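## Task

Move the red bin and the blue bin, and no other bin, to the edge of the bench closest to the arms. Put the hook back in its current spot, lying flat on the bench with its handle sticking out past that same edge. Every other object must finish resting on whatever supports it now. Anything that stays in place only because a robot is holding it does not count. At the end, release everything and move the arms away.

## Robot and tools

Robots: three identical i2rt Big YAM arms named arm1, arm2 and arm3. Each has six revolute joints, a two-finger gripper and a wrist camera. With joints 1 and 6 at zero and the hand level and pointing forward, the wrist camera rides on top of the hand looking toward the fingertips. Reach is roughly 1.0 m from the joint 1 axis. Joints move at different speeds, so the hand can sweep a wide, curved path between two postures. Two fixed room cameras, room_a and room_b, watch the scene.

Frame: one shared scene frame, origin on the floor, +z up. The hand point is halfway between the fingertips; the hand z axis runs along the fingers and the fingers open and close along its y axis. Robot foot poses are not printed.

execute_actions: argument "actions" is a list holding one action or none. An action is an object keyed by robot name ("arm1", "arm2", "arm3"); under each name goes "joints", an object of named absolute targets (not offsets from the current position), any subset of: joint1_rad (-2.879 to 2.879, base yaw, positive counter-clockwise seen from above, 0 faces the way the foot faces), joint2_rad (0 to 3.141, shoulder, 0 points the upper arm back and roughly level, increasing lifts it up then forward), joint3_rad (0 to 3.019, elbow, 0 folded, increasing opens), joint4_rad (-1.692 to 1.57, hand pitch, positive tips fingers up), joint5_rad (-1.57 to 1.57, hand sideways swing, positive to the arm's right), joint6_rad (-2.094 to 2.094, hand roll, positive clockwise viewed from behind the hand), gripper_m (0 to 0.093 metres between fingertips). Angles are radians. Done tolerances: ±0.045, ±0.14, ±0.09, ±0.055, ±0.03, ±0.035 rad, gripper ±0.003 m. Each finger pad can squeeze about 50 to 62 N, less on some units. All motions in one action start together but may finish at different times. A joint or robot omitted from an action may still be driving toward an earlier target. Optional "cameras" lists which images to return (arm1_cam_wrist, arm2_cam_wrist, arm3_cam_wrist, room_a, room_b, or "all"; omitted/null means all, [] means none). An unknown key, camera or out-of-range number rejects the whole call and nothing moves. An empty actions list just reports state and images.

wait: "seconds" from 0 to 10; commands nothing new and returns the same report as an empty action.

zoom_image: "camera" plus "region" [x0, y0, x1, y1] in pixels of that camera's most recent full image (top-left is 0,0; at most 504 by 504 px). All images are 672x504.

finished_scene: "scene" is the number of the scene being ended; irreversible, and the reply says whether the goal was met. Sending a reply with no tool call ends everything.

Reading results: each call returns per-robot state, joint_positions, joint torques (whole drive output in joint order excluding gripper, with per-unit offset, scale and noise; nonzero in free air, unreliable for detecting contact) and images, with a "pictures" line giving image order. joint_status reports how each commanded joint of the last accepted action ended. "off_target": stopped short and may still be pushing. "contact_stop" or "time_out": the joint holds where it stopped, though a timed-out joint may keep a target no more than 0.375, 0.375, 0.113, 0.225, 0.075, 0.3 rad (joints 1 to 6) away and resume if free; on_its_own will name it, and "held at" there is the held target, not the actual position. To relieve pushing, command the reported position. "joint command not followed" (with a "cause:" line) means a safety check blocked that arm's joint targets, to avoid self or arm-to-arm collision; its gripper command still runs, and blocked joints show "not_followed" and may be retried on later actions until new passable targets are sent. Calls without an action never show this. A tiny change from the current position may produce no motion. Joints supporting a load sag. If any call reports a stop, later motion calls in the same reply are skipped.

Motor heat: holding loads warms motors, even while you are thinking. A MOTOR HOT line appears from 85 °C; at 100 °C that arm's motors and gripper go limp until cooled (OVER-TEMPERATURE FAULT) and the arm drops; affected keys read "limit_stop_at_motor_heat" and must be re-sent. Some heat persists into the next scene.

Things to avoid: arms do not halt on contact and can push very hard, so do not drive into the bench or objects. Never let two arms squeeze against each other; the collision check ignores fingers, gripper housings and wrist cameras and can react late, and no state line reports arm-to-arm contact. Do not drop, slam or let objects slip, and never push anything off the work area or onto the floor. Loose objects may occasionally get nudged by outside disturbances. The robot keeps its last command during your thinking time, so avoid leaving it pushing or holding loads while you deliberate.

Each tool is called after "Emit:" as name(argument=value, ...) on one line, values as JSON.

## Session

Emit:
execute_actions(actions=[])

Scene clock: 0.00 s.
Joint torques (N m, as the arm reports them, + toward a larger angle): no reading
arm1.joint_positions: joint1_rad=-0.338 joint2_rad=+0.412 joint3_rad=+1.405 joint4_rad=-1.427 joint5_rad=-0.064 joint6_rad=+0.731 gripper_m=+0.094
arm1.joint_status: not commanded
arm1.hand: x=-0.8938 y=+0.1338 z=+1.3444 quat_wxyz=(-0.269, +0.233, -0.811, -0.465) (m; scene frame)
arm2.joint_positions: joint1_rad=+0.399 joint2_rad=+0.384 joint3_rad=+1.438 joint4_rad=-1.610 joint5_rad=+0.180 joint6_rad=+0.022 gripper_m=+0.094
arm2.joint_status: not commanded
arm2.hand: x=-0.0272 y=+0.0955 z=+1.2753 quat_wxyz=(-0.324, +0.703, -0.516, -0.367) (m; scene frame)
arm3.joint_positions: joint1_rad=-0.706 joint2_rad=+0.602 joint3_rad=+1.455 joint4_rad=-1.504 joint5_rad=-0.261 joint6_rad=-0.433 gripper_m=+0.095
arm3.joint_status: not commanded
arm3.hand: x=+1.0356 y=+0.1768 z=+1.2676 quat_wxyz=(-0.400, +0.589, -0.669, -0.211) (m; scene frame)
pictures: arm1_cam_wrist, arm2_cam_wrist, arm3_cam_wrist, room_a, room_b
Images, in order (width x height): arm1_cam_wrist 672x504, arm2_cam_wrist 672x504, arm3_cam_wrist 672x504, room_a 672x504, room_b 672x504.

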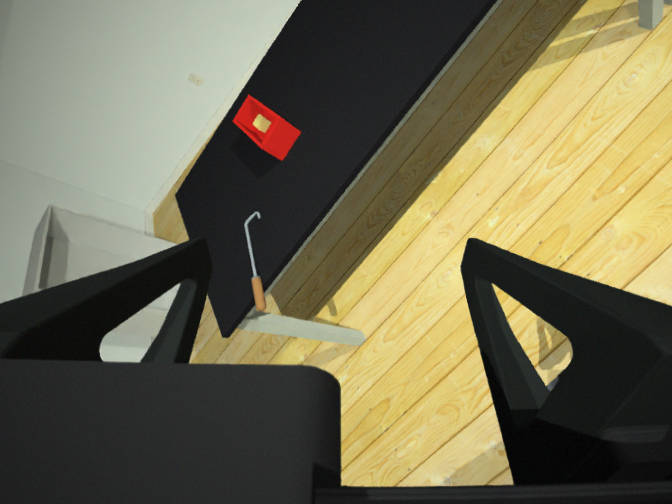

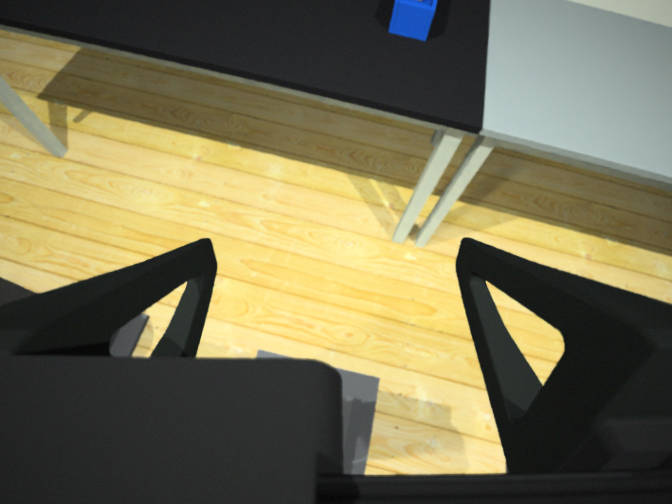

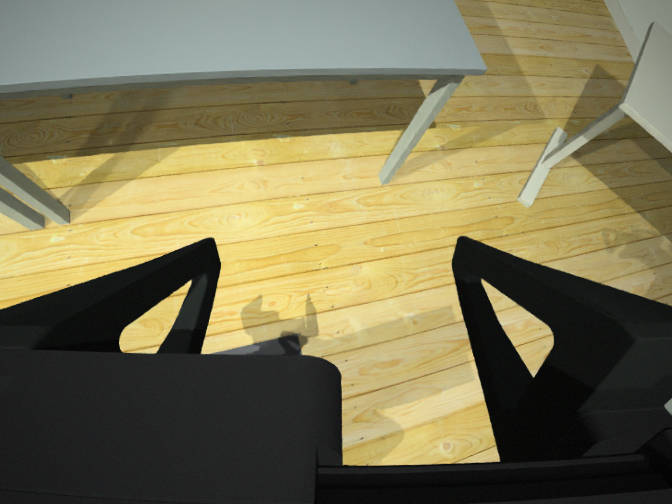

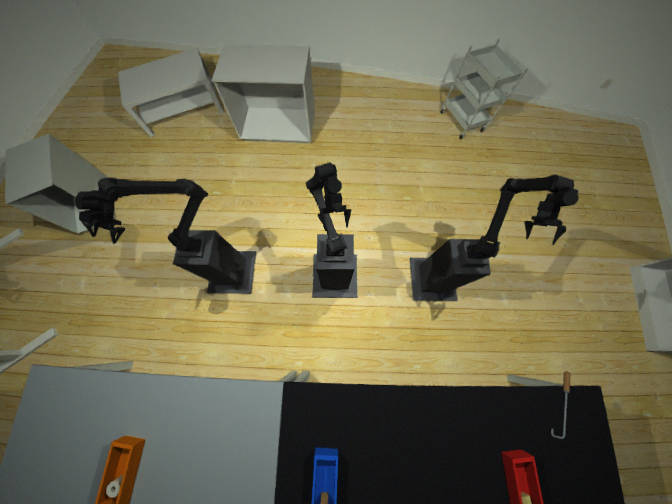

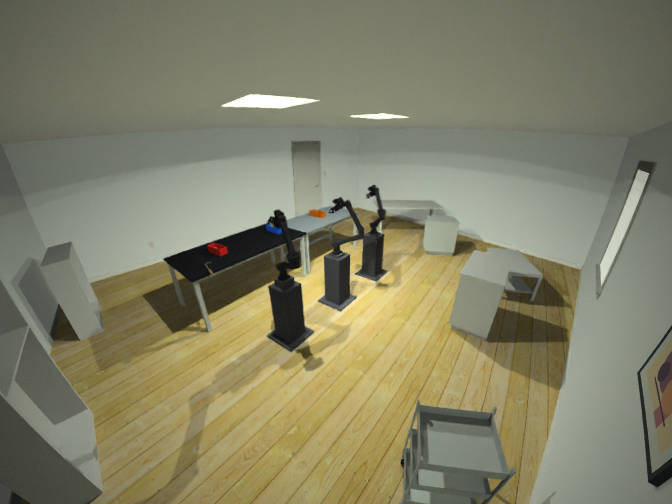

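Emit:
execute_actions(actions=[{"arm1":{"joints":{"joint1_rad":0.8,"joint2_rad":2.38,"joint3_rad":1.57,"joint4_rad":0.86,"joint5_rad":1.05,"joint6_rad":0}},"arm2":{"joints":{"joint1_rad":0.65,"joint2_rad":1.1,"joint3_rad":1.92,"joint4_rad":0.69,"joint5_rad":0.68,"joint6_rad":0}}}], cameras=["arm1_cam_wrist","room_a"])

Scene clock: 5.57 s.
Joint torques (N m, as the arm reports them, + toward a larger angle): arm1=[ -1.34 -23.54   7.8    2.03   0.12  -0.24] | arm2=[ 0.12 -2.49  6.57 -0.13 -0.19 -0.13] | arm3=[ 0.68  1.76  9.88  1.71  0.   -0.04]
arm1.joint_positions: joint1_rad=+0.797 joint2_rad=+2.392 joint3_rad=+1.557 joint4_rad=+0.842 joint5_rad=+1.048 joint6_rad=+0.015 gripper_m=+0.094
arm1.joint_status: all done
arm1.hand: x=-1.3822 y=+0.6320 z=+0.8414 quat_wxyz=(-0.548, +0.432, -0.560, -0.446) (m; scene frame)
arm2.joint_positions: joint1_rad=+0.642 joint2_rad=+1.100 joint3_rad=+1.901 joint4_rad=+0.683 joint5_rad=+0.675 joint6_rad=+0.011 gripper_m=+0.095
arm2.joint_status: all done
arm2.hand: x=-0.0548 y=+0.2192 z=+1.7166 quat_wxyz=(-0.419, -0.108, -0.315, -0.845) (m; scene frame)
arm3.joint_positions: joint1_rad=-0.706 joint2_rad=+0.602 joint3_rad=+1.455 joint4_rad=-1.504 joint5_rad=-0.261 joint6_rad=-0.433 gripper_m=+0.095
arm3.joint_status: not commanded
arm3.hand: x=+1.0356 y=+0.1768 z=+1.2676 quat_wxyz=(-0.400, +0.589, -0.669, -0.211) (m; scene frame)
pictures: arm1_cam_wrist, room_a
Images, in order (width x height): arm1_cam_wrist 672x504, room_a 672x504.

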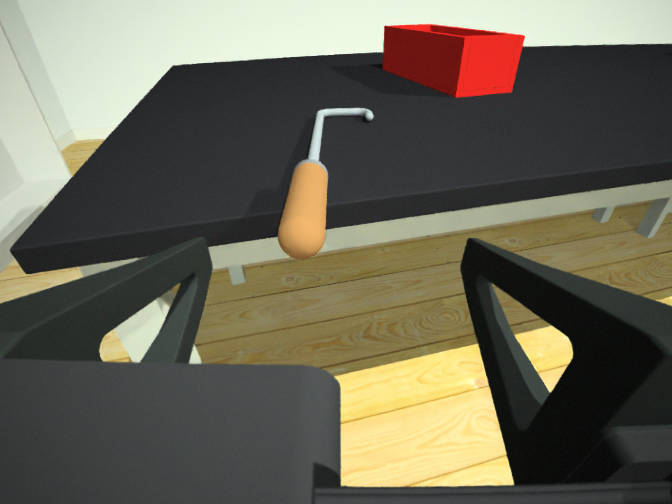

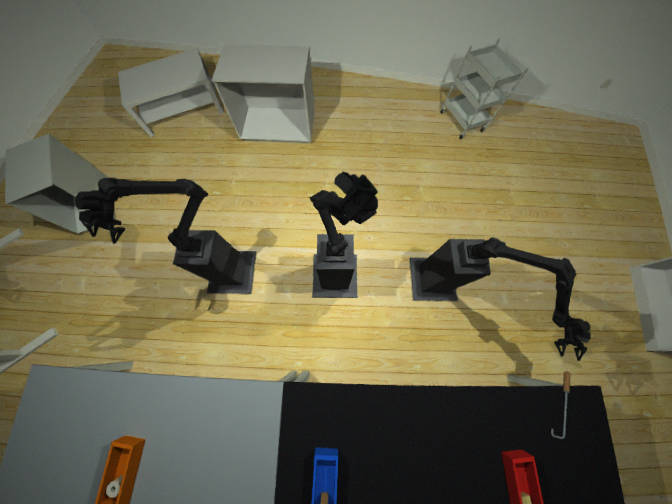

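Emit:
execute_actions(actions=[{"arm1":{"joints":{"joint1_rad":0.675,"joint2_rad":2.45,"joint3_rad":2.05,"joint4_rad":0.7,"joint5_rad":0.925}}}], cameras=[])

Emit:
execute_actions(actions=[{"arm1":{"joints":{"joint2_rad":2.66}}}], cameras=["arm1_cam_wrist"])

Scene clock: 10.53 s.
Joint torques (N m, as the arm reports them, + toward a larger angle): arm1=[ -1.34 -25.73  11.53   1.28  -0.19  -0.26] | arm2=[ 0.42 -2.29  6.47 -0.16 -0.2  -0.12] | arm3=[ 1.25  1.16  9.77  1.67  0.02 -0.02]
arm1.joint_positions: joint1_rad=+0.676 joint2_rad=+2.449 joint3_rad=+2.013 joint4_rad=+0.702 joint5_rad=+0.927 joint6_rad=+0.014 gripper_m=+0.094
arm1.joint_status: all done
arm1.hand: x=-1.3830 y=+0.7614 z=+0.9898 quat_wxyz=(-0.541, +0.337, -0.556, -0.534) (m; scene frame)
arm2.joint_positions: joint1_rad=+0.642 joint2_rad=+1.100 joint3_rad=+1.901 joint4_rad=+0.683 joint5_rad=+0.675 joint6_rad=+0.011 gripper_m=+0.095
arm2.joint_status: not commanded
arm2.hand: x=-0.0548 y=+0.2192 z=+1.7166 quat_wxyz=(-0.419, -0.108, -0.315, -0.845) (m; scene frame)
arm3.joint_positions: joint1_rad=-0.706 joint2_rad=+0.602 joint3_rad=+1.455 joint4_rad=-1.504 joint5_rad=-0.261 joint6_rad=-0.433 gripper_m=+0.095
arm3.joint_status: not commanded
arm3.hand: x=+1.0356 y=+0.1768 z=+1.2676 quat_wxyz=(-0.400, +0.589, -0.669, -0.211) (m; scene frame)
pictures: none
No camera images: the call's "cameras" was empty. Leave "cameras" out to get every camera's image.

Scene clock: 11.87 s.
Joint torques (N m, as the arm reports them, + toward a larger angle): arm1=[ -1.45 -28.27   9.8    1.58  -0.03  -0.23] | arm2=[ 0.04 -2.41  6.56 -0.15 -0.18 -0.11] | arm3=[0.94 1.56 9.88 1.74 0.02 0.02]
arm1.joint_positions: joint1_rad=+0.676 joint2_rad=+2.687 joint3_rad=+2.024 joint4_rad=+0.698 joint5_rad=+0.926 joint6_rad=+0.014 gripper_m=+0.094
arm1.joint_status: all done
arm1.hand: x=-1.3818 y=+0.7578 z=+0.7911 quat_wxyz=(-0.548, +0.423, -0.559, -0.456) (m; scene frame)
arm2.joint_positions: joint1_rad=+0.642 joint2_rad=+1.100 joint3_rad=+1.901 joint4_rad=+0.683 joint5_rad=+0.675 joint6_rad=+0.011 gripper_m=+0.095
arm2.joint_status: not commanded
arm2.hand: x=-0.0548 y=+0.2192 z=+1.7166 quat_wxyz=(-0.419, -0.108, -0.315, -0.845) (m; scene frame)
arm3.joint_positions: joint1_rad=-0.706 joint2_rad=+0.602 joint3_rad=+1.455 joint4_rad=-1.504 joint5_rad=-0.261 joint6_rad=-0.433 gripper_m=+0.095
arm3.joint_status: not commanded
arm3.hand: x=+1.0356 y=+0.1768 z=+1.2676 quat_wxyz=(-0.400, +0.589, -0.669, -0.211) (m; scene frame)
pictures: arm1_cam_wrist
Images, in order (width x height): arm1_cam_wrist 672x504.

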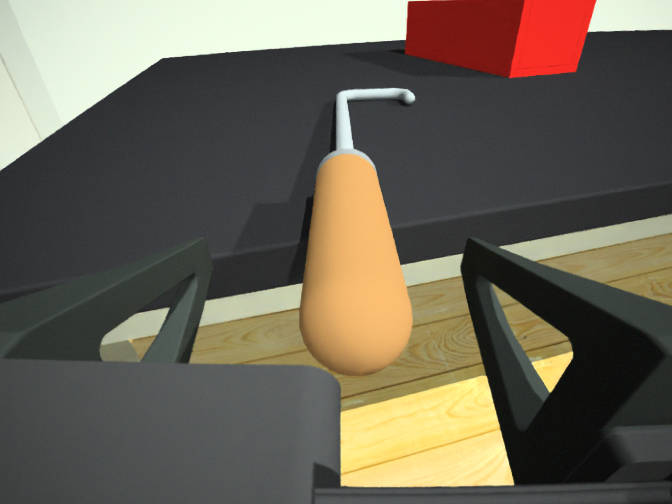

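Emit:
execute_actions(actions=[{"arm1":{"joints":{"joint1_rad":0.66,"joint4_rad":0.645,"gripper_m":0.05}}}], cameras=[])

Emit:
execute_actions(actions=[{"arm1":{"joints":{"gripper_m":0}}}], cameras=["arm1_cam_wrist"])

Emit:
execute_actions(actions=[{"arm1":{"joints":{"joint2_rad":2.62,"joint6_rad":0.8}}}], cameras=["arm1_cam_wrist"])

Emit:
execute_actions(actions=[{"arm1":{"joints":{"joint2_rad":2.585,"joint6_rad":1.58}}}], cameras=["arm1_cam_wrist"])

Scene clock: 31.33 s.
Joint torques (N m, as the arm reports them, + toward a larger angle): arm1=[ -1.87 -28.15   9.88   1.25   0.    -0.23] | arm2=[-0.05 -2.43  6.54 -0.13 -0.19 -0.13] | arm3=[ 1.11  1.32  9.83  1.55  0.   -0.03]
arm1.joint_positions: joint1_rad=+0.667 joint2_rad=+2.687 joint3_rad=+2.024 joint4_rad=+0.652 joint5_rad=+0.926 joint6_rad=+0.013 gripper_m=+0.050
arm1.joint_status: all done
arm1.hand: x=-1.3752 y=+0.7618 z=+0.7830 quat_wxyz=(-0.551, +0.437, -0.561, -0.437) (m; scene frame)
arm2.joint_positions: joint1_rad=+0.642 joint2_rad=+1.100 joint3_rad=+1.901 joint4_rad=+0.683 joint5_rad=+0.675 joint6_rad=+0.011 gripper_m=+0.095
arm2.joint_status: not commanded
arm2.hand: x=-0.0548 y=+0.2192 z=+1.7166 quat_wxyz=(-0.419, -0.108, -0.315, -0.845) (m; scene frame)
arm3.joint_positions: joint1_rad=-0.706 joint2_rad=+0.602 joint3_rad=+1.455 joint4_rad=-1.504 joint5_rad=-0.261 joint6_rad=-0.433 gripper_m=+0.095
arm3.joint_status: not commanded
arm3.hand: x=+1.0356 y=+0.1768 z=+1.2676 quat_wxyz=(-0.400, +0.589, -0.669, -0.211) (m; scene frame)
pictures: none
No camera images: the call's "cameras" was empty. Leave "cameras" out to get every camera's image.

Scene clock: 31.93 s.
Joint torques (N m, as the arm reports them, + toward a larger angle): arm1=[ -1.89 -28.13   9.86   1.35   0.05  -0.23] | arm2=[ 0.11 -2.37  6.46 -0.1  -0.19 -0.13] | arm3=[ 1.04  1.6   9.81  1.75 -0.01  0.  ]
arm1.joint_positions: joint1_rad=+0.667 joint2_rad=+2.687 joint3_rad=+2.024 joint4_rad=+0.651 joint5_rad=+0.925 joint6_rad=+0.013 gripper_m=+0.028
arm1.joint_status: gripper_m off_target (ended at +0.028, target +0.000)
arm1.hand: x=-1.3754 y=+0.7618 z=+0.7828 quat_wxyz=(-0.550, +0.437, -0.561, -0.437) (m; scene frame)
arm2.joint_positions: joint1_rad=+0.642 joint2_rad=+1.100 joint3_rad=+1.901 joint4_rad=+0.683 joint5_rad=+0.675 joint6_rad=+0.011 gripper_m=+0.095
arm2.joint_status: not commanded
arm2.hand: x=-0.0548 y=+0.2192 z=+1.7166 quat_wxyz=(-0.419, -0.108, -0.315, -0.845) (m; scene frame)
arm3.joint_positions: joint1_rad=-0.706 joint2_rad=+0.602 joint3_rad=+1.455 joint4_rad=-1.504 joint5_rad=-0.261 joint6_rad=-0.433 gripper_m=+0.095
arm3.joint_status: not commanded
arm3.hand: x=+1.0356 y=+0.1768 z=+1.2676 quat_wxyz=(-0.400, +0.589, -0.669, -0.211) (m; scene frame)
pictures: arm1_cam_wrist
Images, in order (width x height): arm1_cam_wrist 672x504.

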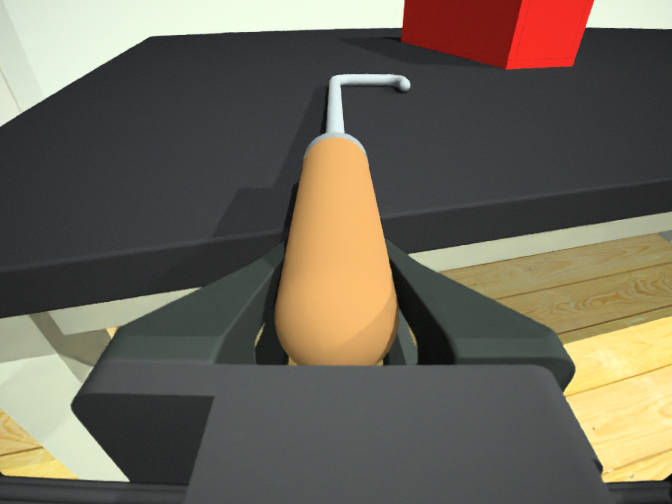

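Scene clock: 33.80 s.
Joint torques (N m, as the arm reports them, + toward a larger angle): arm1=[ -1.81 -28.66   9.99   1.53  -0.08   0.25] | arm2=[ 0.35 -2.55  6.45 -0.06 -0.19 -0.13] | arm3=[0.73 1.65 9.74 1.63 0.04 0.  ]
arm1.joint_positions: joint1_rad=+0.666 joint2_rad=+2.654 joint3_rad=+2.024 joint4_rad=+0.643 joint5_rad=+0.927 joint6_rad=+0.766 gripper_m=+0.028
arm1.joint_status: all done
arm1.hand: x=-1.3765 y=+0.7654 z=+0.8096 quat_wxyz=(-0.349, +0.191, -0.680, -0.617) (m; scene frame)
arm2.joint_positions: joint1_rad=+0.642 joint2_rad=+1.100 joint3_rad=+1.901 joint4_rad=+0.683 joint5_rad=+0.675 joint6_rad=+0.011 gripper_m=+0.095
arm2.joint_status: not commanded
arm2.hand: x=-0.0548 y=+0.2192 z=+1.7166 quat_wxyz=(-0.419, -0.108, -0.315, -0.845) (m; scene frame)
arm3.joint_positions: joint1_rad=-0.706 joint2_rad=+0.602 joint3_rad=+1.455 joint4_rad=-1.504 joint5_rad=-0.261 joint6_rad=-0.433 gripper_m=+0.095
arm3.joint_status: not commanded
arm3.hand: x=+1.0356 y=+0.1768 z=+1.2676 quat_wxyz=(-0.400, +0.589, -0.669, -0.211) (m; scene frame)
pictures: arm1_cam_wrist
Images, in order (width x height): arm1_cam_wrist 672x504.

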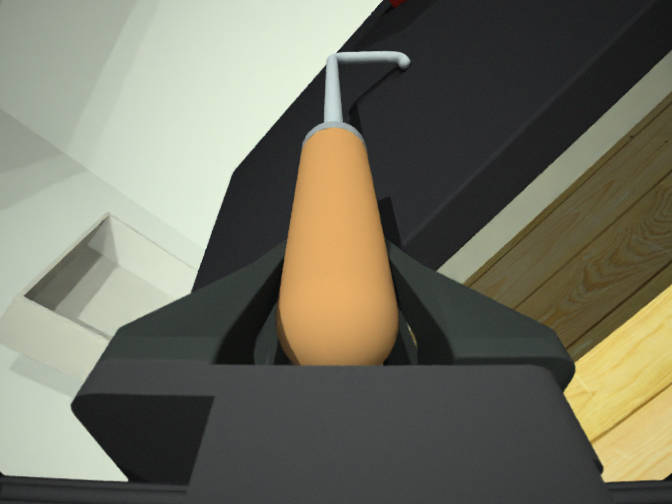

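Scene clock: 35.53 s.
Joint torques (N m, as the arm reports them, + toward a larger angle): arm1=[ -1.58 -28.41  10.15   1.5   -0.19   0.07] | arm2=[ 0.13 -2.35  6.49 -0.16 -0.19 -0.11] | arm3=[ 1.46  1.54  9.9   1.7   0.01 -0.01]
arm1.joint_positions: joint1_rad=+0.663 joint2_rad=+2.616 joint3_rad=+2.024 joint4_rad=+0.643 joint5_rad=+0.929 joint6_rad=+1.560 gripper_m=+0.028
arm1.joint_status: all done
arm1.hand: x=-1.3758 y=+0.7694 z=+0.8418 quat_wxyz=(-0.075, -0.098, -0.691, -0.712) (m; scene frame)
arm2.joint_positions: joint1_rad=+0.642 joint2_rad=+1.100 joint3_rad=+1.901 joint4_rad=+0.683 joint5_rad=+0.675 joint6_rad=+0.011 gripper_m=+0.095
arm2.joint_status: not commanded
arm2.hand: x=-0.0548 y=+0.2192 z=+1.7166 quat_wxyz=(-0.419, -0.108, -0.315, -0.845) (m; scene frame)
arm3.joint_positions: joint1_rad=-0.706 joint2_rad=+0.602 joint3_rad=+1.455 joint4_rad=-1.504 joint5_rad=-0.261 joint6_rad=-0.433 gripper_m=+0.095
arm3.joint_status: not commanded
arm3.hand: x=+1.0356 y=+0.1768 z=+1.2676 quat_wxyz=(-0.400, +0.589, -0.669, -0.211) (m; scene frame)
pictures: arm1_cam_wrist
Images, in order (width x height): arm1_cam_wrist 672x504.

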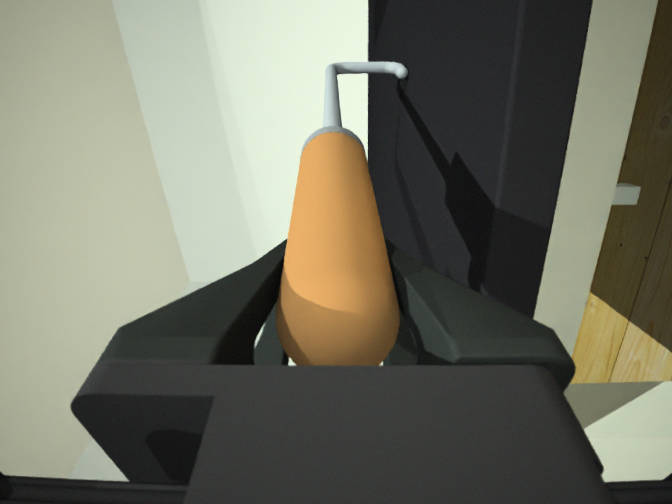

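Emit:
execute_actions(actions=[{"arm1":{"joints":{"joint2_rad":2.33,"joint4_rad":0.44}}}], cameras=[])

Emit:
execute_actions(actions=[{"arm1":{"joints":{"joint1_rad":0.05,"joint5_rad":0}}}], cameras=["arm1_cam_wrist","room_a"])

Scene clock: 40.60 s.
Joint torques (N m, as the arm reports them, + toward a larger angle): arm1=[ -1.63 -27.67  12.02   2.02  -0.03  -0.08] | arm2=[ 0.18 -2.41  6.52 -0.11 -0.18 -0.12] | arm3=[0.74 1.44 9.9  1.66 0.01 0.  ]
arm1.joint_positions: joint1_rad=+0.663 joint2_rad=+2.360 joint3_rad=+2.012 joint4_rad=+0.422 joint5_rad=+0.926 joint6_rad=+1.571 gripper_m=+0.028
arm1.joint_status: all done
arm1.hand: x=-1.3734 y=+0.7676 z=+1.0161 quat_wxyz=(-0.064, -0.106, -0.684, -0.718) (m; scene frame)
arm2.joint_positions: joint1_rad=+0.642 joint2_rad=+1.100 joint3_rad=+1.901 joint4_rad=+0.683 joint5_rad=+0.675 joint6_rad=+0.011 gripper_m=+0.095
arm2.joint_status: not commanded
arm2.hand: x=-0.0548 y=+0.2192 z=+1.7166 quat_wxyz=(-0.419, -0.108, -0.315, -0.845) (m; scene frame)
arm3.joint_positions: joint1_rad=-0.706 joint2_rad=+0.602 joint3_rad=+1.455 joint4_rad=-1.504 joint5_rad=-0.261 joint6_rad=-0.433 gripper_m=+0.095
arm3.joint_status: not commanded
arm3.hand: x=+1.0356 y=+0.1768 z=+1.2676 quat_wxyz=(-0.400, +0.589, -0.669, -0.211) (m; scene frame)
pictures: none
No camera images: the call's "cameras" was empty. Leave "cameras" out to get every camera's image.

Scene clock: 43.37 s.
Joint torques (N m, as the arm reports them, + toward a larger angle): arm1=[ -1.14 -28.4   12.27   2.74  -0.03  -0.2 ] | arm2=[ 0.3  -2.46  6.59 -0.06 -0.18 -0.14] | arm3=[1.03 1.84 9.97 1.58 0.   0.02]
arm1.joint_positions: joint1_rad=+0.046 joint2_rad=+2.364 joint3_rad=+2.012 joint4_rad=+0.410 joint5_rad=+0.001 joint6_rad=+1.582 gripper_m=+0.028
arm1.joint_status: all done
arm1.hand: x=-0.9898 y=+0.9442 z=+1.0117 quat_wxyz=(+0.030, +0.016, -0.687, -0.726) (m; scene frame)
arm2.joint_positions: joint1_rad=+0.642 joint2_rad=+1.100 joint3_rad=+1.901 joint4_rad=+0.683 joint5_rad=+0.675 joint6_rad=+0.011 gripper_m=+0.095
arm2.joint_status: not commanded
arm2.hand: x=-0.0548 y=+0.2192 z=+1.7166 quat_wxyz=(-0.419, -0.108, -0.315, -0.845) (m; scene frame)
arm3.joint_positions: joint1_rad=-0.706 joint2_rad=+0.602 joint3_rad=+1.455 joint4_rad=-1.504 joint5_rad=-0.261 joint6_rad=-0.433 gripper_m=+0.095
arm3.joint_status: not commanded
arm3.hand: x=+1.0356 y=+0.1768 z=+1.2676 quat_wxyz=(-0.400, +0.589, -0.669, -0.211) (m; scene frame)
pictures: arm1_cam_wrist, room_a
Images, in order (width x height): arm1_cam_wrist 672x504, room_a 672x504.

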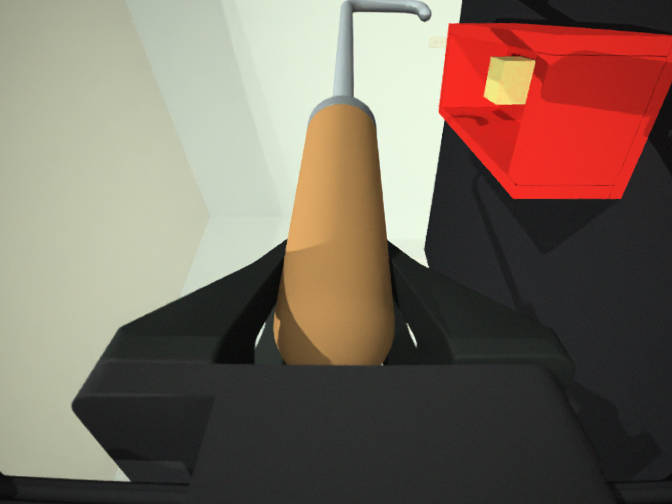

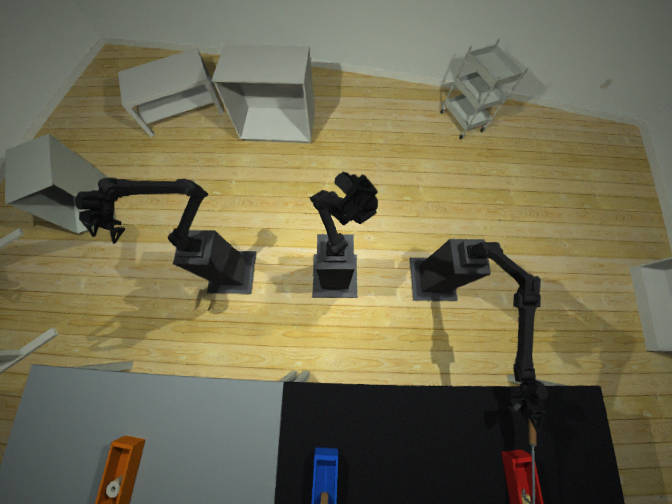

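Emit:
execute_actions(actions=[{"arm1":{"joints":{"joint1_rad":0.105,"joint3_rad":1.95,"joint6_rad":1.54}}}], cameras=["arm1_cam_wrist"])

Emit:
execute_actions(actions=[{"arm1":{"joints":{"joint3_rad":1.865}}}], cameras=["arm1_cam_wrist","room_a"])

Scene clock: 47.60 s.
Joint torques (N m, as the arm reports them, + toward a larger angle): arm1=[ -1.95 -29.61  12.27   2.98   0.12  -0.52] | arm2=[ 0.33 -2.35  6.5  -0.03 -0.2  -0.1 ] | arm3=[ 1.    1.59  9.89  1.79 -0.02 -0.06]
arm1.joint_positions: joint1_rad=+0.111 joint2_rad=+2.386 joint3_rad=+1.905 joint4_rad=+0.402 joint5_rad=-0.001 joint6_rad=+1.569 gripper_m=+0.028
arm1.joint_status: all done
arm1.hand: x=-1.0504 y=+0.9223 z=+0.9268 quat_wxyz=(+0.047, +0.047, -0.733, -0.676) (m; scene frame)
arm2.joint_positions: joint1_rad=+0.642 joint2_rad=+1.100 joint3_rad=+1.901 joint4_rad=+0.683 joint5_rad=+0.675 joint6_rad=+0.011 gripper_m=+0.095
arm2.joint_status: not commanded
arm2.hand: x=-0.0548 y=+0.2192 z=+1.7166 quat_wxyz=(-0.419, -0.108, -0.315, -0.845) (m; scene frame)
arm3.joint_positions: joint1_rad=-0.706 joint2_rad=+0.602 joint3_rad=+1.455 joint4_rad=-1.504 joint5_rad=-0.261 joint6_rad=-0.433 gripper_m=+0.095
arm3.joint_status: not commanded
arm3.hand: x=+1.0356 y=+0.1768 z=+1.2676 quat_wxyz=(-0.400, +0.589, -0.669, -0.211) (m; scene frame)
pictures: arm1_cam_wrist
Images, in order (width x height): arm1_cam_wrist 672x504.

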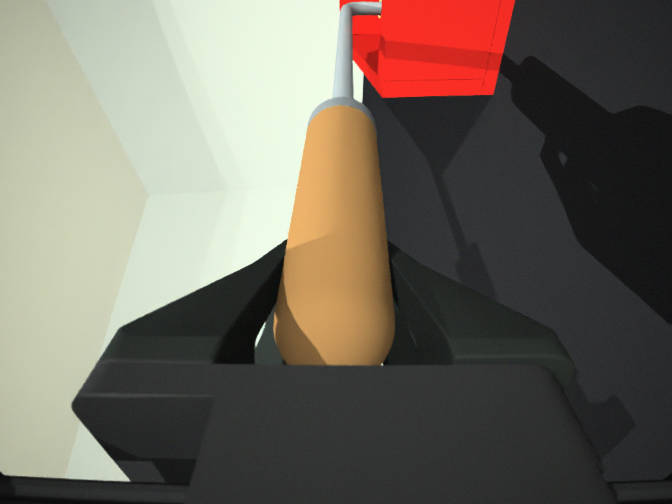

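Scene clock: 48.37 s.
Joint torques (N m, as the arm reports them, + toward a larger angle): arm1=[ -1.69 -29.     9.56   2.38   0.11  -0.37] | arm2=[ 0.12 -2.53  6.44 -0.02 -0.19 -0.12] | arm3=[ 0.88  1.93  9.87  1.7  -0.01 -0.01]
arm1.joint_positions: joint1_rad=+0.111 joint2_rad=+2.381 joint3_rad=+1.854 joint4_rad=+0.421 joint5_rad=-0.001 joint6_rad=+1.557 gripper_m=+0.028
arm1.joint_status: all done
arm1.hand: x=-1.0491 y=+0.9122 z=+0.9061 quat_wxyz=(+0.043, +0.052, -0.742, -0.667) (m; scene frame)
arm2.joint_positions: joint1_rad=+0.642 joint2_rad=+1.100 joint3_rad=+1.901 joint4_rad=+0.683 joint5_rad=+0.675 joint6_rad=+0.011 gripper_m=+0.095
arm2.joint_status: not commanded
arm2.hand: x=-0.0548 y=+0.2192 z=+1.7166 quat_wxyz=(-0.419, -0.108, -0.315, -0.845) (m; scene frame)
arm3.joint_positions: joint1_rad=-0.706 joint2_rad=+0.602 joint3_rad=+1.455 joint4_rad=-1.504 joint5_rad=-0.261 joint6_rad=-0.433 gripper_m=+0.095
arm3.joint_status: not commanded
arm3.hand: x=+1.0356 y=+0.1768 z=+1.2676 quat_wxyz=(-0.400, +0.589, -0.669, -0.211) (m; scene frame)
pictures: arm1_cam_wrist, room_a
Images, in order (width x height): arm1_cam_wrist 672x504, room_a 672x504.

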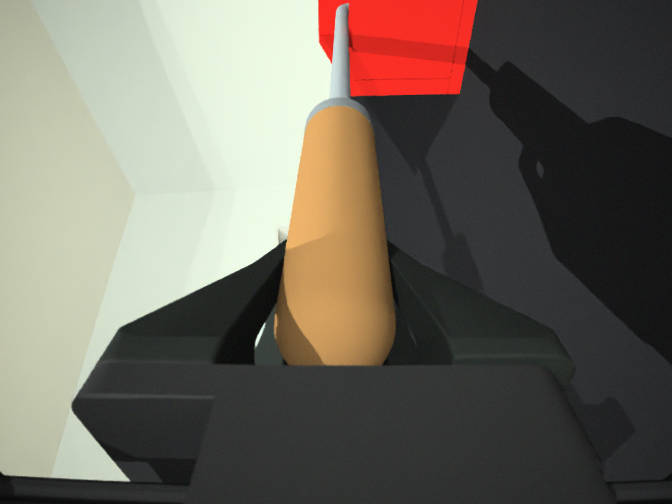

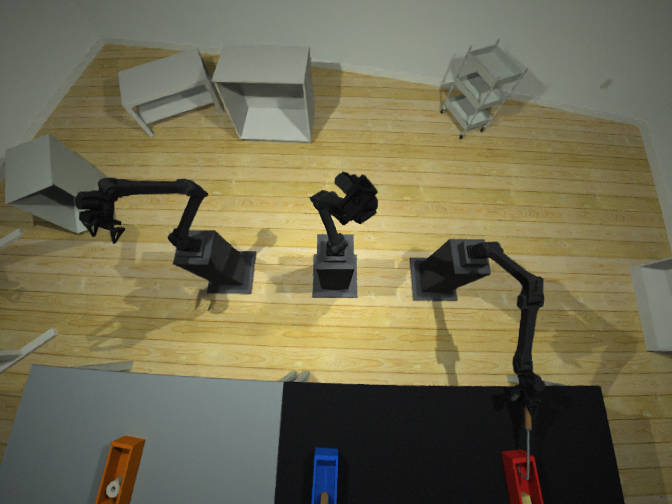

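Emit:
execute_actions(actions=[{"arm1":{"joints":{"joint2_rad":2.22,"joint3_rad":1.75}}}], cameras=[])

Emit:
execute_actions(actions=[{"arm1":{"joints":{"joint2_rad":2.11,"joint3_rad":1.595}}}], cameras=["arm1_cam_wrist"])

Emit:
execute_actions(actions=[{"arm1":{"joints":{"joint1_rad":0.12,"joint2_rad":1.97,"joint3_rad":1.405}}}], cameras=[])

Emit:
execute_actions(actions=[{"arm1":{"joints":{"joint1_rad":0.135,"joint2_rad":1.77,"joint3_rad":1.15}}}], cameras=["arm1_cam_wrist","room_a"])

Scene clock: 53.47 s.
Joint torques (N m, as the arm reports them, + toward a larger angle): arm1=[ -1.81 -28.61  10.39   2.52   0.08  -0.34] | arm2=[ 0.21 -2.52  6.53 -0.17 -0.2  -0.12] | arm3=[ 0.97  1.66  9.91  1.73  0.04 -0.03]
arm1.joint_positions: joint1_rad=+0.111 joint2_rad=+2.281 joint3_rad=+1.726 joint4_rad=+0.417 joint5_rad=-0.001 joint6_rad=+1.555 gripper_m=+0.028
arm1.joint_status: all done
arm1.hand: x=-1.0447 y=+0.8833 z=+0.9207 quat_wxyz=(+0.041, +0.054, -0.753, -0.655) (m; scene frame)
arm2.joint_positions: joint1_rad=+0.642 joint2_rad=+1.100 joint3_rad=+1.901 joint4_rad=+0.683 joint5_rad=+0.675 joint6_rad=+0.011 gripper_m=+0.095
arm2.joint_status: not commanded
arm2.hand: x=-0.0548 y=+0.2192 z=+1.7166 quat_wxyz=(-0.419, -0.108, -0.315, -0.845) (m; scene frame)
arm3.joint_positions: joint1_rad=-0.706 joint2_rad=+0.602 joint3_rad=+1.455 joint4_rad=-1.504 joint5_rad=-0.261 joint6_rad=-0.433 gripper_m=+0.095
arm3.joint_status: not commanded
arm3.hand: x=+1.0356 y=+0.1768 z=+1.2676 quat_wxyz=(-0.400, +0.589, -0.669, -0.211) (m; scene frame)
pictures: none
No camera images: the call's "cameras" was empty. Leave "cameras" out to get every camera's image.

Scene clock: 54.23 s.
Joint torques (N m, as the arm reports them, + toward a larger angle): arm1=[ -1.81 -27.1   10.08   2.52   0.1   -0.35] | arm2=[ 0.4  -2.59  6.52 -0.11 -0.2  -0.12] | arm3=[ 0.53  1.79  9.88  1.62 -0.02  0.  ]
arm1.joint_positions: joint1_rad=+0.111 joint2_rad=+2.168 joint3_rad=+1.573 joint4_rad=+0.416 joint5_rad=-0.001 joint6_rad=+1.555 gripper_m=+0.028
arm1.joint_status: all done
arm1.hand: x=-1.0396 y=+0.8445 z=+0.9294 quat_wxyz=(+0.040, +0.055, -0.766, -0.639) (m; scene frame)
arm2.joint_positions: joint1_rad=+0.642 joint2_rad=+1.100 joint3_rad=+1.901 joint4_rad=+0.683 joint5_rad=+0.675 joint6_rad=+0.011 gripper_m=+0.095
arm2.joint_status: not commanded
arm2.hand: x=-0.0548 y=+0.2192 z=+1.7166 quat_wxyz=(-0.419, -0.108, -0.315, -0.845) (m; scene frame)
arm3.joint_positions: joint1_rad=-0.706 joint2_rad=+0.602 joint3_rad=+1.455 joint4_rad=-1.504 joint5_rad=-0.261 joint6_rad=-0.433 gripper_m=+0.095
arm3.joint_status: not commanded
arm3.hand: x=+1.0356 y=+0.1768 z=+1.2676 quat_wxyz=(-0.400, +0.589, -0.669, -0.211) (m; scene frame)
pictures: arm1_cam_wrist
Images, in order (width x height): arm1_cam_wrist 672x504.

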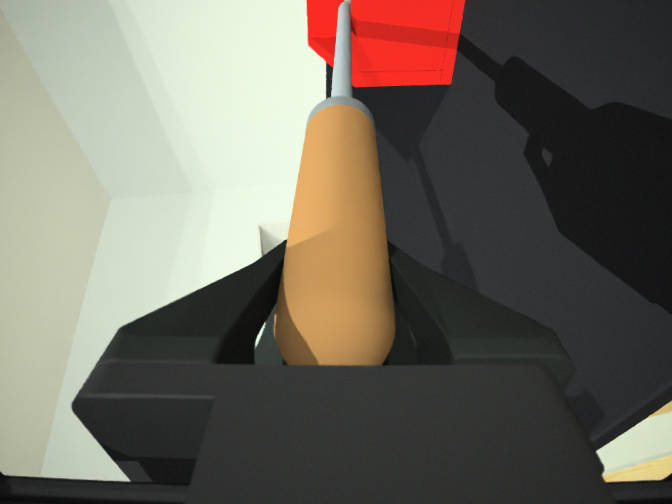

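Scene clock: 55.03 s.
Joint torques (N m, as the arm reports them, + toward a larger angle): arm1=[ -0.61 -24.55   9.93   2.56   0.12  -0.34] | arm2=[ 0.08 -2.61  6.46 -0.11 -0.2  -0.1 ] | arm3=[ 0.59  1.68  9.81  1.72  0.   -0.05]
arm1.joint_positions: joint1_rad=+0.112 joint2_rad=+2.025 joint3_rad=+1.381 joint4_rad=+0.415 joint5_rad=-0.001 joint6_rad=+1.555 gripper_m=+0.028
arm1.joint_status: all done
arm1.hand: x=-1.0332 y=+0.7896 z=+0.9385 quat_wxyz=(+0.039, +0.057, -0.782, -0.620) (m; scene frame)
arm2.joint_positions: joint1_rad=+0.642 joint2_rad=+1.100 joint3_rad=+1.901 joint4_rad=+0.683 joint5_rad=+0.675 joint6_rad=+0.011 gripper_m=+0.095
arm2.joint_status: not commanded
arm2.hand: x=-0.0548 y=+0.2192 z=+1.7166 quat_wxyz=(-0.419, -0.108, -0.315, -0.845) (m; scene frame)
arm3.joint_positions: joint1_rad=-0.706 joint2_rad=+0.602 joint3_rad=+1.455 joint4_rad=-1.504 joint5_rad=-0.261 joint6_rad=-0.433 gripper_m=+0.095
arm3.joint_status: not commanded
arm3.hand: x=+1.0356 y=+0.1768 z=+1.2676 quat_wxyz=(-0.400, +0.589, -0.669, -0.211) (m; scene frame)
pictures: none
No camera images: the call's "cameras" was empty. Leave "cameras" out to get every camera's image.

Scene clock: 55.90 s.
Joint torques (N m, as the arm reports them, + toward a larger angle): arm1=[ -1.25 -20.98   9.8    2.62   0.11  -0.34] | arm2=[ 0.13 -2.29  6.47 -0.12 -0.2  -0.12] | arm3=[ 0.98  1.83  9.89  1.79 -0.02  0.02]
arm1.joint_positions: joint1_rad=+0.130 joint2_rad=+1.819 joint3_rad=+1.125 joint4_rad=+0.413 joint5_rad=-0.001 joint6_rad=+1.555 gripper_m=+0.028
arm1.joint_status: all done
arm1.hand: x=-1.0348 y=+0.7049 z=+0.9507 quat_wxyz=(+0.044, +0.065, -0.797, -0.599) (m; scene frame)
arm2.joint_positions: joint1_rad=+0.642 joint2_rad=+1.100 joint3_rad=+1.901 joint4_rad=+0.683 joint5_rad=+0.675 joint6_rad=+0.011 gripper_m=+0.095
arm2.joint_status: not commanded
arm2.hand: x=-0.0548 y=+0.2192 z=+1.7166 quat_wxyz=(-0.419, -0.108, -0.315, -0.845) (m; scene frame)
arm3.joint_positions: joint1_rad=-0.706 joint2_rad=+0.602 joint3_rad=+1.455 joint4_rad=-1.504 joint5_rad=-0.261 joint6_rad=-0.433 gripper_m=+0.095
arm3.joint_status: not commanded
arm3.hand: x=+1.0356 y=+0.1768 z=+1.2676 quat_wxyz=(-0.400, +0.589, -0.669, -0.211) (m; scene frame)
pictures: arm1_cam_wrist, room_a
Images, in order (width x height): arm1_cam_wrist 672x504, room_a 672x504.

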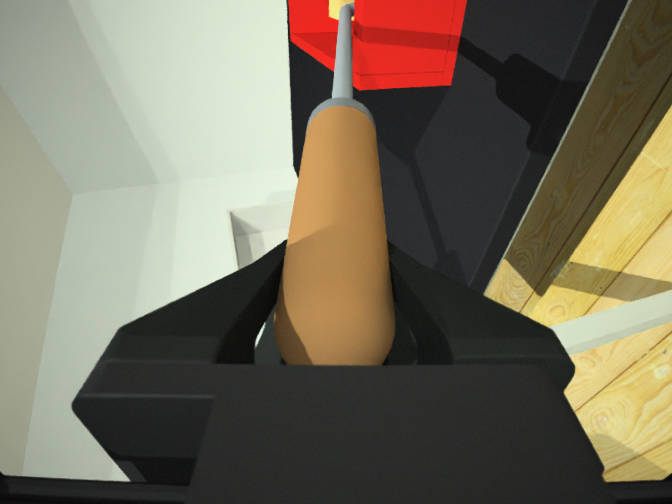

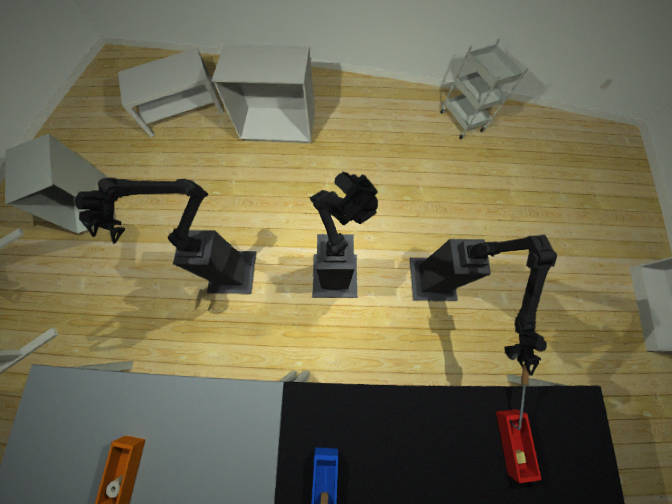

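Emit:
execute_actions(actions=[{"arm1":{"joints":{"joint1_rad":0.15,"joint2_rad":1.49,"joint3_rad":0.83}}}], cameras=["arm1_cam_wrist","room_a"])

Scene clock: 58.27 s.
Joint torques (N m, as the arm reports them, + toward a larger angle): arm1=[ -1.   -15.38   9.76   2.69   0.14  -0.34] | arm2=[ 0.41 -2.46  6.51 -0.15 -0.18 -0.12] | arm3=[ 0.9   1.04  9.78  1.88 -0.04 -0.02]
arm1.joint_positions: joint1_rad=+0.144 joint2_rad=+1.528 joint3_rad=+0.803 joint4_rad=+0.411 joint5_rad=-0.001 joint6_rad=+1.555 gripper_m=+0.028
arm1.joint_status: all done
arm1.hand: x=-1.0252 y=+0.5879 z=+0.9657 quat_wxyz=(+0.047, +0.072, -0.806, -0.586) (m; scene frame)
arm2.joint_positions: joint1_rad=+0.642 joint2_rad=+1.100 joint3_rad=+1.901 joint4_rad=+0.683 joint5_rad=+0.675 joint6_rad=+0.011 gripper_m=+0.095
arm2.joint_status: not commanded
arm2.hand: x=-0.0548 y=+0.2192 z=+1.7166 quat_wxyz=(-0.419, -0.108, -0.315, -0.845) (m; scene frame)
arm3.joint_positions: joint1_rad=-0.706 joint2_rad=+0.602 joint3_rad=+1.455 joint4_rad=-1.504 joint5_rad=-0.261 joint6_rad=-0.433 gripper_m=+0.095
arm3.joint_status: not commanded
arm3.hand: x=+1.0356 y=+0.1768 z=+1.2676 quat_wxyz=(-0.400, +0.589, -0.669, -0.211) (m; scene frame)
pictures: arm1_cam_wrist, room_a
Images, in order (width x height): arm1_cam_wrist 672x504, room_a 672x504.

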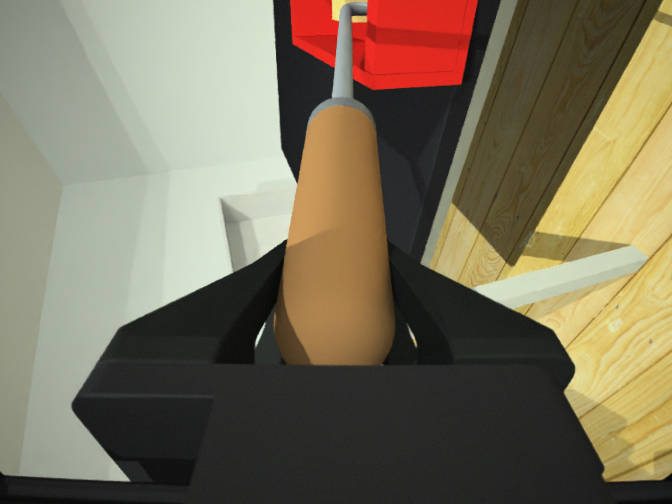

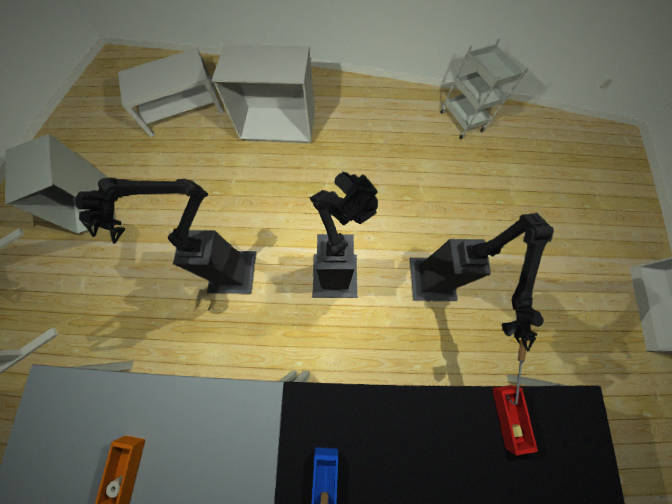

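Emit:
execute_actions(actions=[{"arm1":{"joints":{"joint3_rad":1.15}}}], cameras=[])

Emit:
execute_actions(actions=[{"arm1":{"joints":{"joint1_rad":-0.683,"joint2_rad":2.3,"joint3_rad":1.945,"joint4_rad":0.6,"joint5_rad":-0.66,"joint6_rad":1.4}}}], cameras=["arm1_cam_wrist"])

Emit:
execute_actions(actions=[{"arm1":{"joints":{"joint2_rad":2.49,"joint4_rad":0.75,"joint6_rad":0}}}], cameras=["arm1_cam_wrist"])

Scene clock: 63.80 s.
Joint torques (N m, as the arm reports them, + toward a larger angle): arm1=[ -1.08 -16.45  13.41   2.98   0.11  -0.35] | arm2=[ 0.15 -2.43  6.54 -0.17 -0.18 -0.13] | arm3=[ 1.14  1.12  9.74  1.68 -0.02 -0.05]
arm1.joint_positions: joint1_rad=+0.144 joint2_rad=+1.521 joint3_rad=+1.094 joint4_rad=+0.404 joint5_rad=-0.001 joint6_rad=+1.555 gripper_m=+0.028
arm1.joint_status: all done
arm1.hand: x=-1.0359 y=+0.6586 z=+1.1307 quat_wxyz=(+0.055, +0.063, -0.713, -0.696) (m; scene frame)
arm2.joint_positions: joint1_rad=+0.642 joint2_rad=+1.100 joint3_rad=+1.901 joint4_rad=+0.683 joint5_rad=+0.675 joint6_rad=+0.011 gripper_m=+0.095
arm2.joint_status: not commanded
arm2.hand: x=-0.0548 y=+0.2192 z=+1.7166 quat_wxyz=(-0.419, -0.108, -0.315, -0.845) (m; scene frame)
arm3.joint_positions: joint1_rad=-0.706 joint2_rad=+0.602 joint3_rad=+1.455 joint4_rad=-1.504 joint5_rad=-0.261 joint6_rad=-0.433 gripper_m=+0.095
arm3.joint_status: not commanded
arm3.hand: x=+1.0356 y=+0.1768 z=+1.2676 quat_wxyz=(-0.400, +0.589, -0.669, -0.211) (m; scene frame)
pictures: none
No camera images: the call's "cameras" was empty. Leave "cameras" out to get every camera's image.

Scene clock: 66.23 s.
Joint torques (N m, as the arm reports them, + toward a larger angle): arm1=[ -0.95 -31.02  15.4    3.23  -0.01  -0.53] | arm2=[ 0.23 -2.49  6.45 -0.1  -0.19 -0.11] | arm3=[ 1.07  2.14  9.64  1.65 -0.01  0.01]
arm1.joint_positions: joint1_rad=-0.690 joint2_rad=+2.380 joint3_rad=+1.857 joint4_rad=+0.553 joint5_rad=-0.659 joint6_rad=+1.430 gripper_m=+0.028
arm1.joint_status: all done
arm1.hand: x=-0.4620 y=+0.7605 z=+0.9371 quat_wxyz=(-0.058, +0.050, -0.698, -0.712) (m; scene frame)
arm2.joint_positions: joint1_rad=+0.642 joint2_rad=+1.100 joint3_rad=+1.901 joint4_rad=+0.683 joint5_rad=+0.675 joint6_rad=+0.011 gripper_m=+0.095
arm2.joint_status: not commanded
arm2.hand: x=-0.0548 y=+0.2192 z=+1.7166 quat_wxyz=(-0.419, -0.108, -0.315, -0.845) (m; scene frame)
arm3.joint_positions: joint1_rad=-0.706 joint2_rad=+0.602 joint3_rad=+1.455 joint4_rad=-1.504 joint5_rad=-0.261 joint6_rad=-0.433 gripper_m=+0.095
arm3.joint_status: not commanded
arm3.hand: x=+1.0356 y=+0.1768 z=+1.2676 quat_wxyz=(-0.400, +0.589, -0.669, -0.211) (m; scene frame)
pictures: arm1_cam_wrist
Images, in order (width x height): arm1_cam_wrist 672x504.

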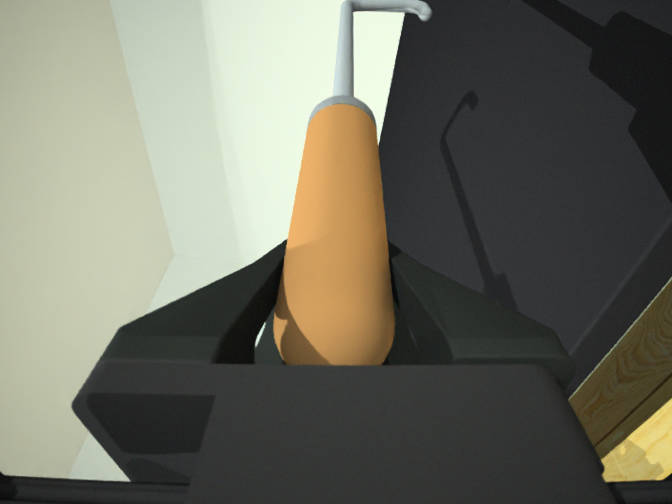

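Scene clock: 68.33 s.
Joint torques (N m, as the arm reports them, + toward a larger angle): arm1=[ -1.09 -30.83  12.72   3.14   0.03  -0.27] | arm2=[ 0.31 -2.52  6.53 -0.01 -0.19 -0.12] | arm3=[0.93 1.74 9.92 1.66 0.03 0.01]
arm1.joint_positions: joint1_rad=-0.690 joint2_rad=+2.561 joint3_rad=+1.881 joint4_rad=+0.703 joint5_rad=-0.660 joint6_rad=+0.018 gripper_m=+0.028
arm1.joint_status: all done
arm1.hand: x=-0.4641 y=+0.7598 z=+0.8248 quat_wxyz=(-0.503, +0.491, -0.501, -0.504) (m; scene frame)
arm2.joint_positions: joint1_rad=+0.642 joint2_rad=+1.100 joint3_rad=+1.901 joint4_rad=+0.683 joint5_rad=+0.675 joint6_rad=+0.011 gripper_m=+0.095
arm2.joint_status: not commanded
arm2.hand: x=-0.0548 y=+0.2192 z=+1.7166 quat_wxyz=(-0.419, -0.108, -0.315, -0.845) (m; scene frame)
arm3.joint_positions: joint1_rad=-0.706 joint2_rad=+0.602 joint3_rad=+1.455 joint4_rad=-1.504 joint5_rad=-0.261 joint6_rad=-0.433 gripper_m=+0.095
arm3.joint_status: not commanded
arm3.hand: x=+1.0356 y=+0.1768 z=+1.2676 quat_wxyz=(-0.400, +0.589, -0.669, -0.211) (m; scene frame)
pictures: arm1_cam_wrist
Images, in order (width x height): arm1_cam_wrist 672x504.

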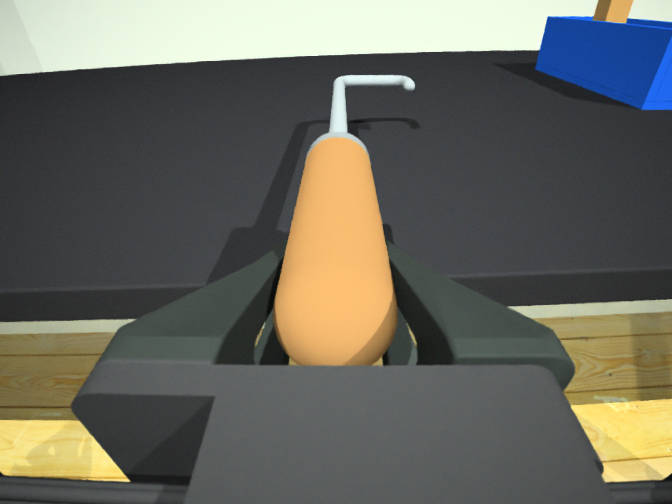

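Emit:
execute_actions(actions=[{"arm1":{"joints":{"joint2_rad":2.61}}}], cameras=["arm1_cam_wrist"])

Scene clock: 70.67 s.
Joint torques (N m, as the arm reports them, + toward a larger angle): arm1=[ -0.98 -26.36  11.71   2.23   0.    -0.22] | arm2=[-0.03 -2.36  6.53 -0.14 -0.19 -0.12] | arm3=[ 1.12  1.42  9.92  1.62 -0.01  0.02]
arm1.joint_positions: joint1_rad=-0.690 joint2_rad=+2.622 joint3_rad=+1.890 joint4_rad=+0.732 joint5_rad=-0.660 joint6_rad=+0.013 gripper_m=+0.028
arm1.joint_status: all done
arm1.hand: x=-0.4670 y=+0.7563 z=+0.7828 quat_wxyz=(-0.497, +0.494, -0.508, -0.502) (m; scene frame)
arm2.joint_positions: joint1_rad=+0.642 joint2_rad=+1.100 joint3_rad=+1.901 joint4_rad=+0.683 joint5_rad=+0.675 joint6_rad=+0.011 gripper_m=+0.095
arm2.joint_status: not commanded
arm2.hand: x=-0.0548 y=+0.2192 z=+1.7166 quat_wxyz=(-0.419, -0.108, -0.315, -0.845) (m; scene frame)
arm3.joint_positions: joint1_rad=-0.706 joint2_rad=+0.602 joint3_rad=+1.455 joint4_rad=-1.504 joint5_rad=-0.261 joint6_rad=-0.433 gripper_m=+0.095
arm3.joint_status: not commanded
arm3.hand: x=+1.0356 y=+0.1768 z=+1.2676 quat_wxyz=(-0.400, +0.589, -0.669, -0.211) (m; scene frame)
pictures: arm1_cam_wrist
Images, in order (width x height): arm1_cam_wrist 672x504.

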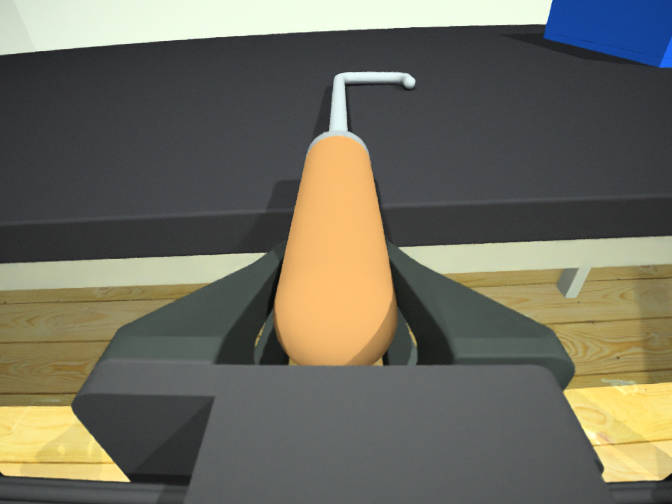

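Emit:
execute_actions(actions=[{"arm1":{"joints":{"gripper_m":0.093}}}], cameras=[])

Emit:
execute_actions(actions=[{"arm1":{"joints":{"joint2_rad":1.1}},"arm2":{"joints":{"joint3_rad":1.87,"joint4_rad":0.7}}}], cameras=[])

Emit:
execute_actions(actions=[{"arm2":{"joints":{"joint2_rad":2.48}}}], cameras=["arm2_cam_wrist"])

Scene clock: 75.10 s.
Joint torques (N m, as the arm reports them, + toward a larger angle): arm1=[ -0.99 -26.32  11.14   2.21   0.01  -0.22] | arm2=[ 0.16 -2.4   6.51 -0.03 -0.22 -0.11] | arm3=[ 1.61  1.92  9.83  1.69  0.03 -0.05]
arm1.joint_positions: joint1_rad=-0.690 joint2_rad=+2.622 joint3_rad=+1.898 joint4_rad=+0.732 joint5_rad=-0.660 joint6_rad=+0.012 gripper_m=+0.093
arm1.joint_status: all done
arm1.hand: x=-0.4657 y=+0.7579 z=+0.7867 quat_wxyz=(-0.500, +0.494, -0.505, -0.502) (m; scene frame)
arm2.joint_positions: joint1_rad=+0.642 joint2_rad=+1.100 joint3_rad=+1.901 joint4_rad=+0.683 joint5_rad=+0.675 joint6_rad=+0.011 gripper_m=+0.095
arm2.joint_status: not commanded
arm2.hand: x=-0.0548 y=+0.2192 z=+1.7166 quat_wxyz=(-0.419, -0.108, -0.315, -0.845) (m; scene frame)
arm3.joint_positions: joint1_rad=-0.706 joint2_rad=+0.602 joint3_rad=+1.455 joint4_rad=-1.504 joint5_rad=-0.261 joint6_rad=-0.433 gripper_m=+0.095
arm3.joint_status: not commanded
arm3.hand: x=+1.0356 y=+0.1768 z=+1.2676 quat_wxyz=(-0.400, +0.589, -0.669, -0.211) (m; scene frame)
pictures: none
No camera images: the call's "cameras" was empty. Leave "cameras" out to get every camera's image.

Scene clock: 77.63 s.
Joint torques (N m, as the arm reports them, + toward a larger angle): arm1=[-1.07 -3.55  6.46 -0.34  0.44 -0.15] | arm2=[ 0.08 -2.44  4.54 -0.1  -0.19 -0.13] | arm3=[ 0.65  1.79  9.77  1.67 -0.02  0.  ]
arm1.joint_positions: joint1_rad=-0.690 joint2_rad=+1.105 joint3_rad=+1.932 joint4_rad=+0.754 joint5_rad=-0.658 joint6_rad=+0.012 gripper_m=+0.093
arm1.joint_status: all done
arm1.hand: x=-0.8998 y=+0.2028 z=+1.7735 quat_wxyz=(-0.850, +0.290, +0.140, -0.418) (m; scene frame)
arm2.joint_positions: joint1_rad=+0.642 joint2_rad=+1.098 joint3_rad=+1.879 joint4_rad=+0.694 joint5_rad=+0.676 joint6_rad=+0.011 gripper_m=+0.095
arm2.joint_status: all done
arm2.hand: x=-0.0589 y=+0.2245 z=+1.7108 quat_wxyz=(-0.420, -0.104, -0.317, -0.844) (m; scene frame)
arm3.joint_positions: joint1_rad=-0.706 joint2_rad=+0.602 joint3_rad=+1.455 joint4_rad=-1.504 joint5_rad=-0.261 joint6_rad=-0.433 gripper_m=+0.095
arm3.joint_status: not commanded
arm3.hand: x=+1.0356 y=+0.1768 z=+1.2676 quat_wxyz=(-0.400, +0.589, -0.669, -0.211) (m; scene frame)
pictures: none
No camera images: the call's "cameras" was empty. Leave "cameras" out to get every camera's image.

Scene clock: 79.60 s.
Joint torques (N m, as the arm reports them, + toward a larger angle): arm1=[-1.08 -3.54  6.45 -0.37  0.44 -0.14] | arm2=[  0.16 -29.21   9.27   1.75   0.12  -0.04] | arm3=[ 1.18  2.1   9.89  1.73  0.01 -0.01]
arm1.joint_positions: joint1_rad=-0.690 joint2_rad=+1.105 joint3_rad=+1.932 joint4_rad=+0.754 joint5_rad=-0.658 joint6_rad=+0.012 gripper_m=+0.093
arm1.joint_status: not commanded
arm1.hand: x=-0.8998 y=+0.2028 z=+1.7735 quat_wxyz=(-0.850, +0.290, +0.140, -0.418) (m; scene frame)
arm2.joint_positions: joint1_rad=+0.643 joint2_rad=+2.485 joint3_rad=+1.852 joint4_rad=+0.690 joint5_rad=+0.677 joint6_rad=+0.011 gripper_m=+0.095
arm2.joint_status: all done
arm2.hand: x=-0.4789 y=+0.7548 z=+0.8285 quat_wxyz=(-0.501, +0.476, -0.502, -0.520) (m; scene frame)
arm3.joint_positions: joint1_rad=-0.706 joint2_rad=+0.602 joint3_rad=+1.455 joint4_rad=-1.504 joint5_rad=-0.261 joint6_rad=-0.433 gripper_m=+0.095
arm3.joint_status: not commanded
arm3.hand: x=+1.0356 y=+0.1768 z=+1.2676 quat_wxyz=(-0.400, +0.589, -0.669, -0.211) (m; scene frame)
pictures: arm2_cam_wrist
Images, in order (width x height): arm2_cam_wrist 672x504.

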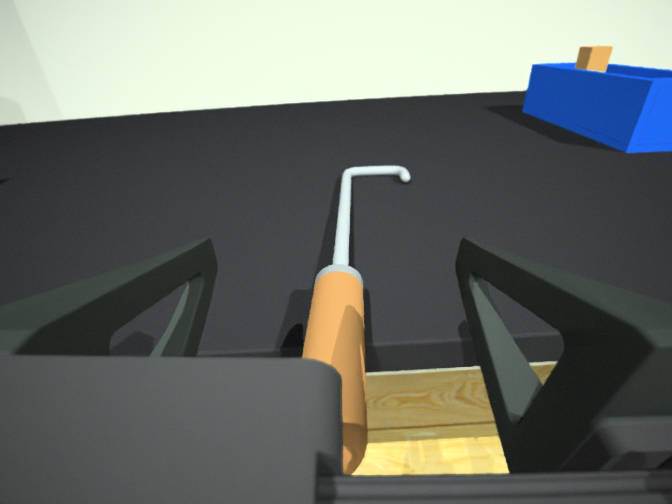

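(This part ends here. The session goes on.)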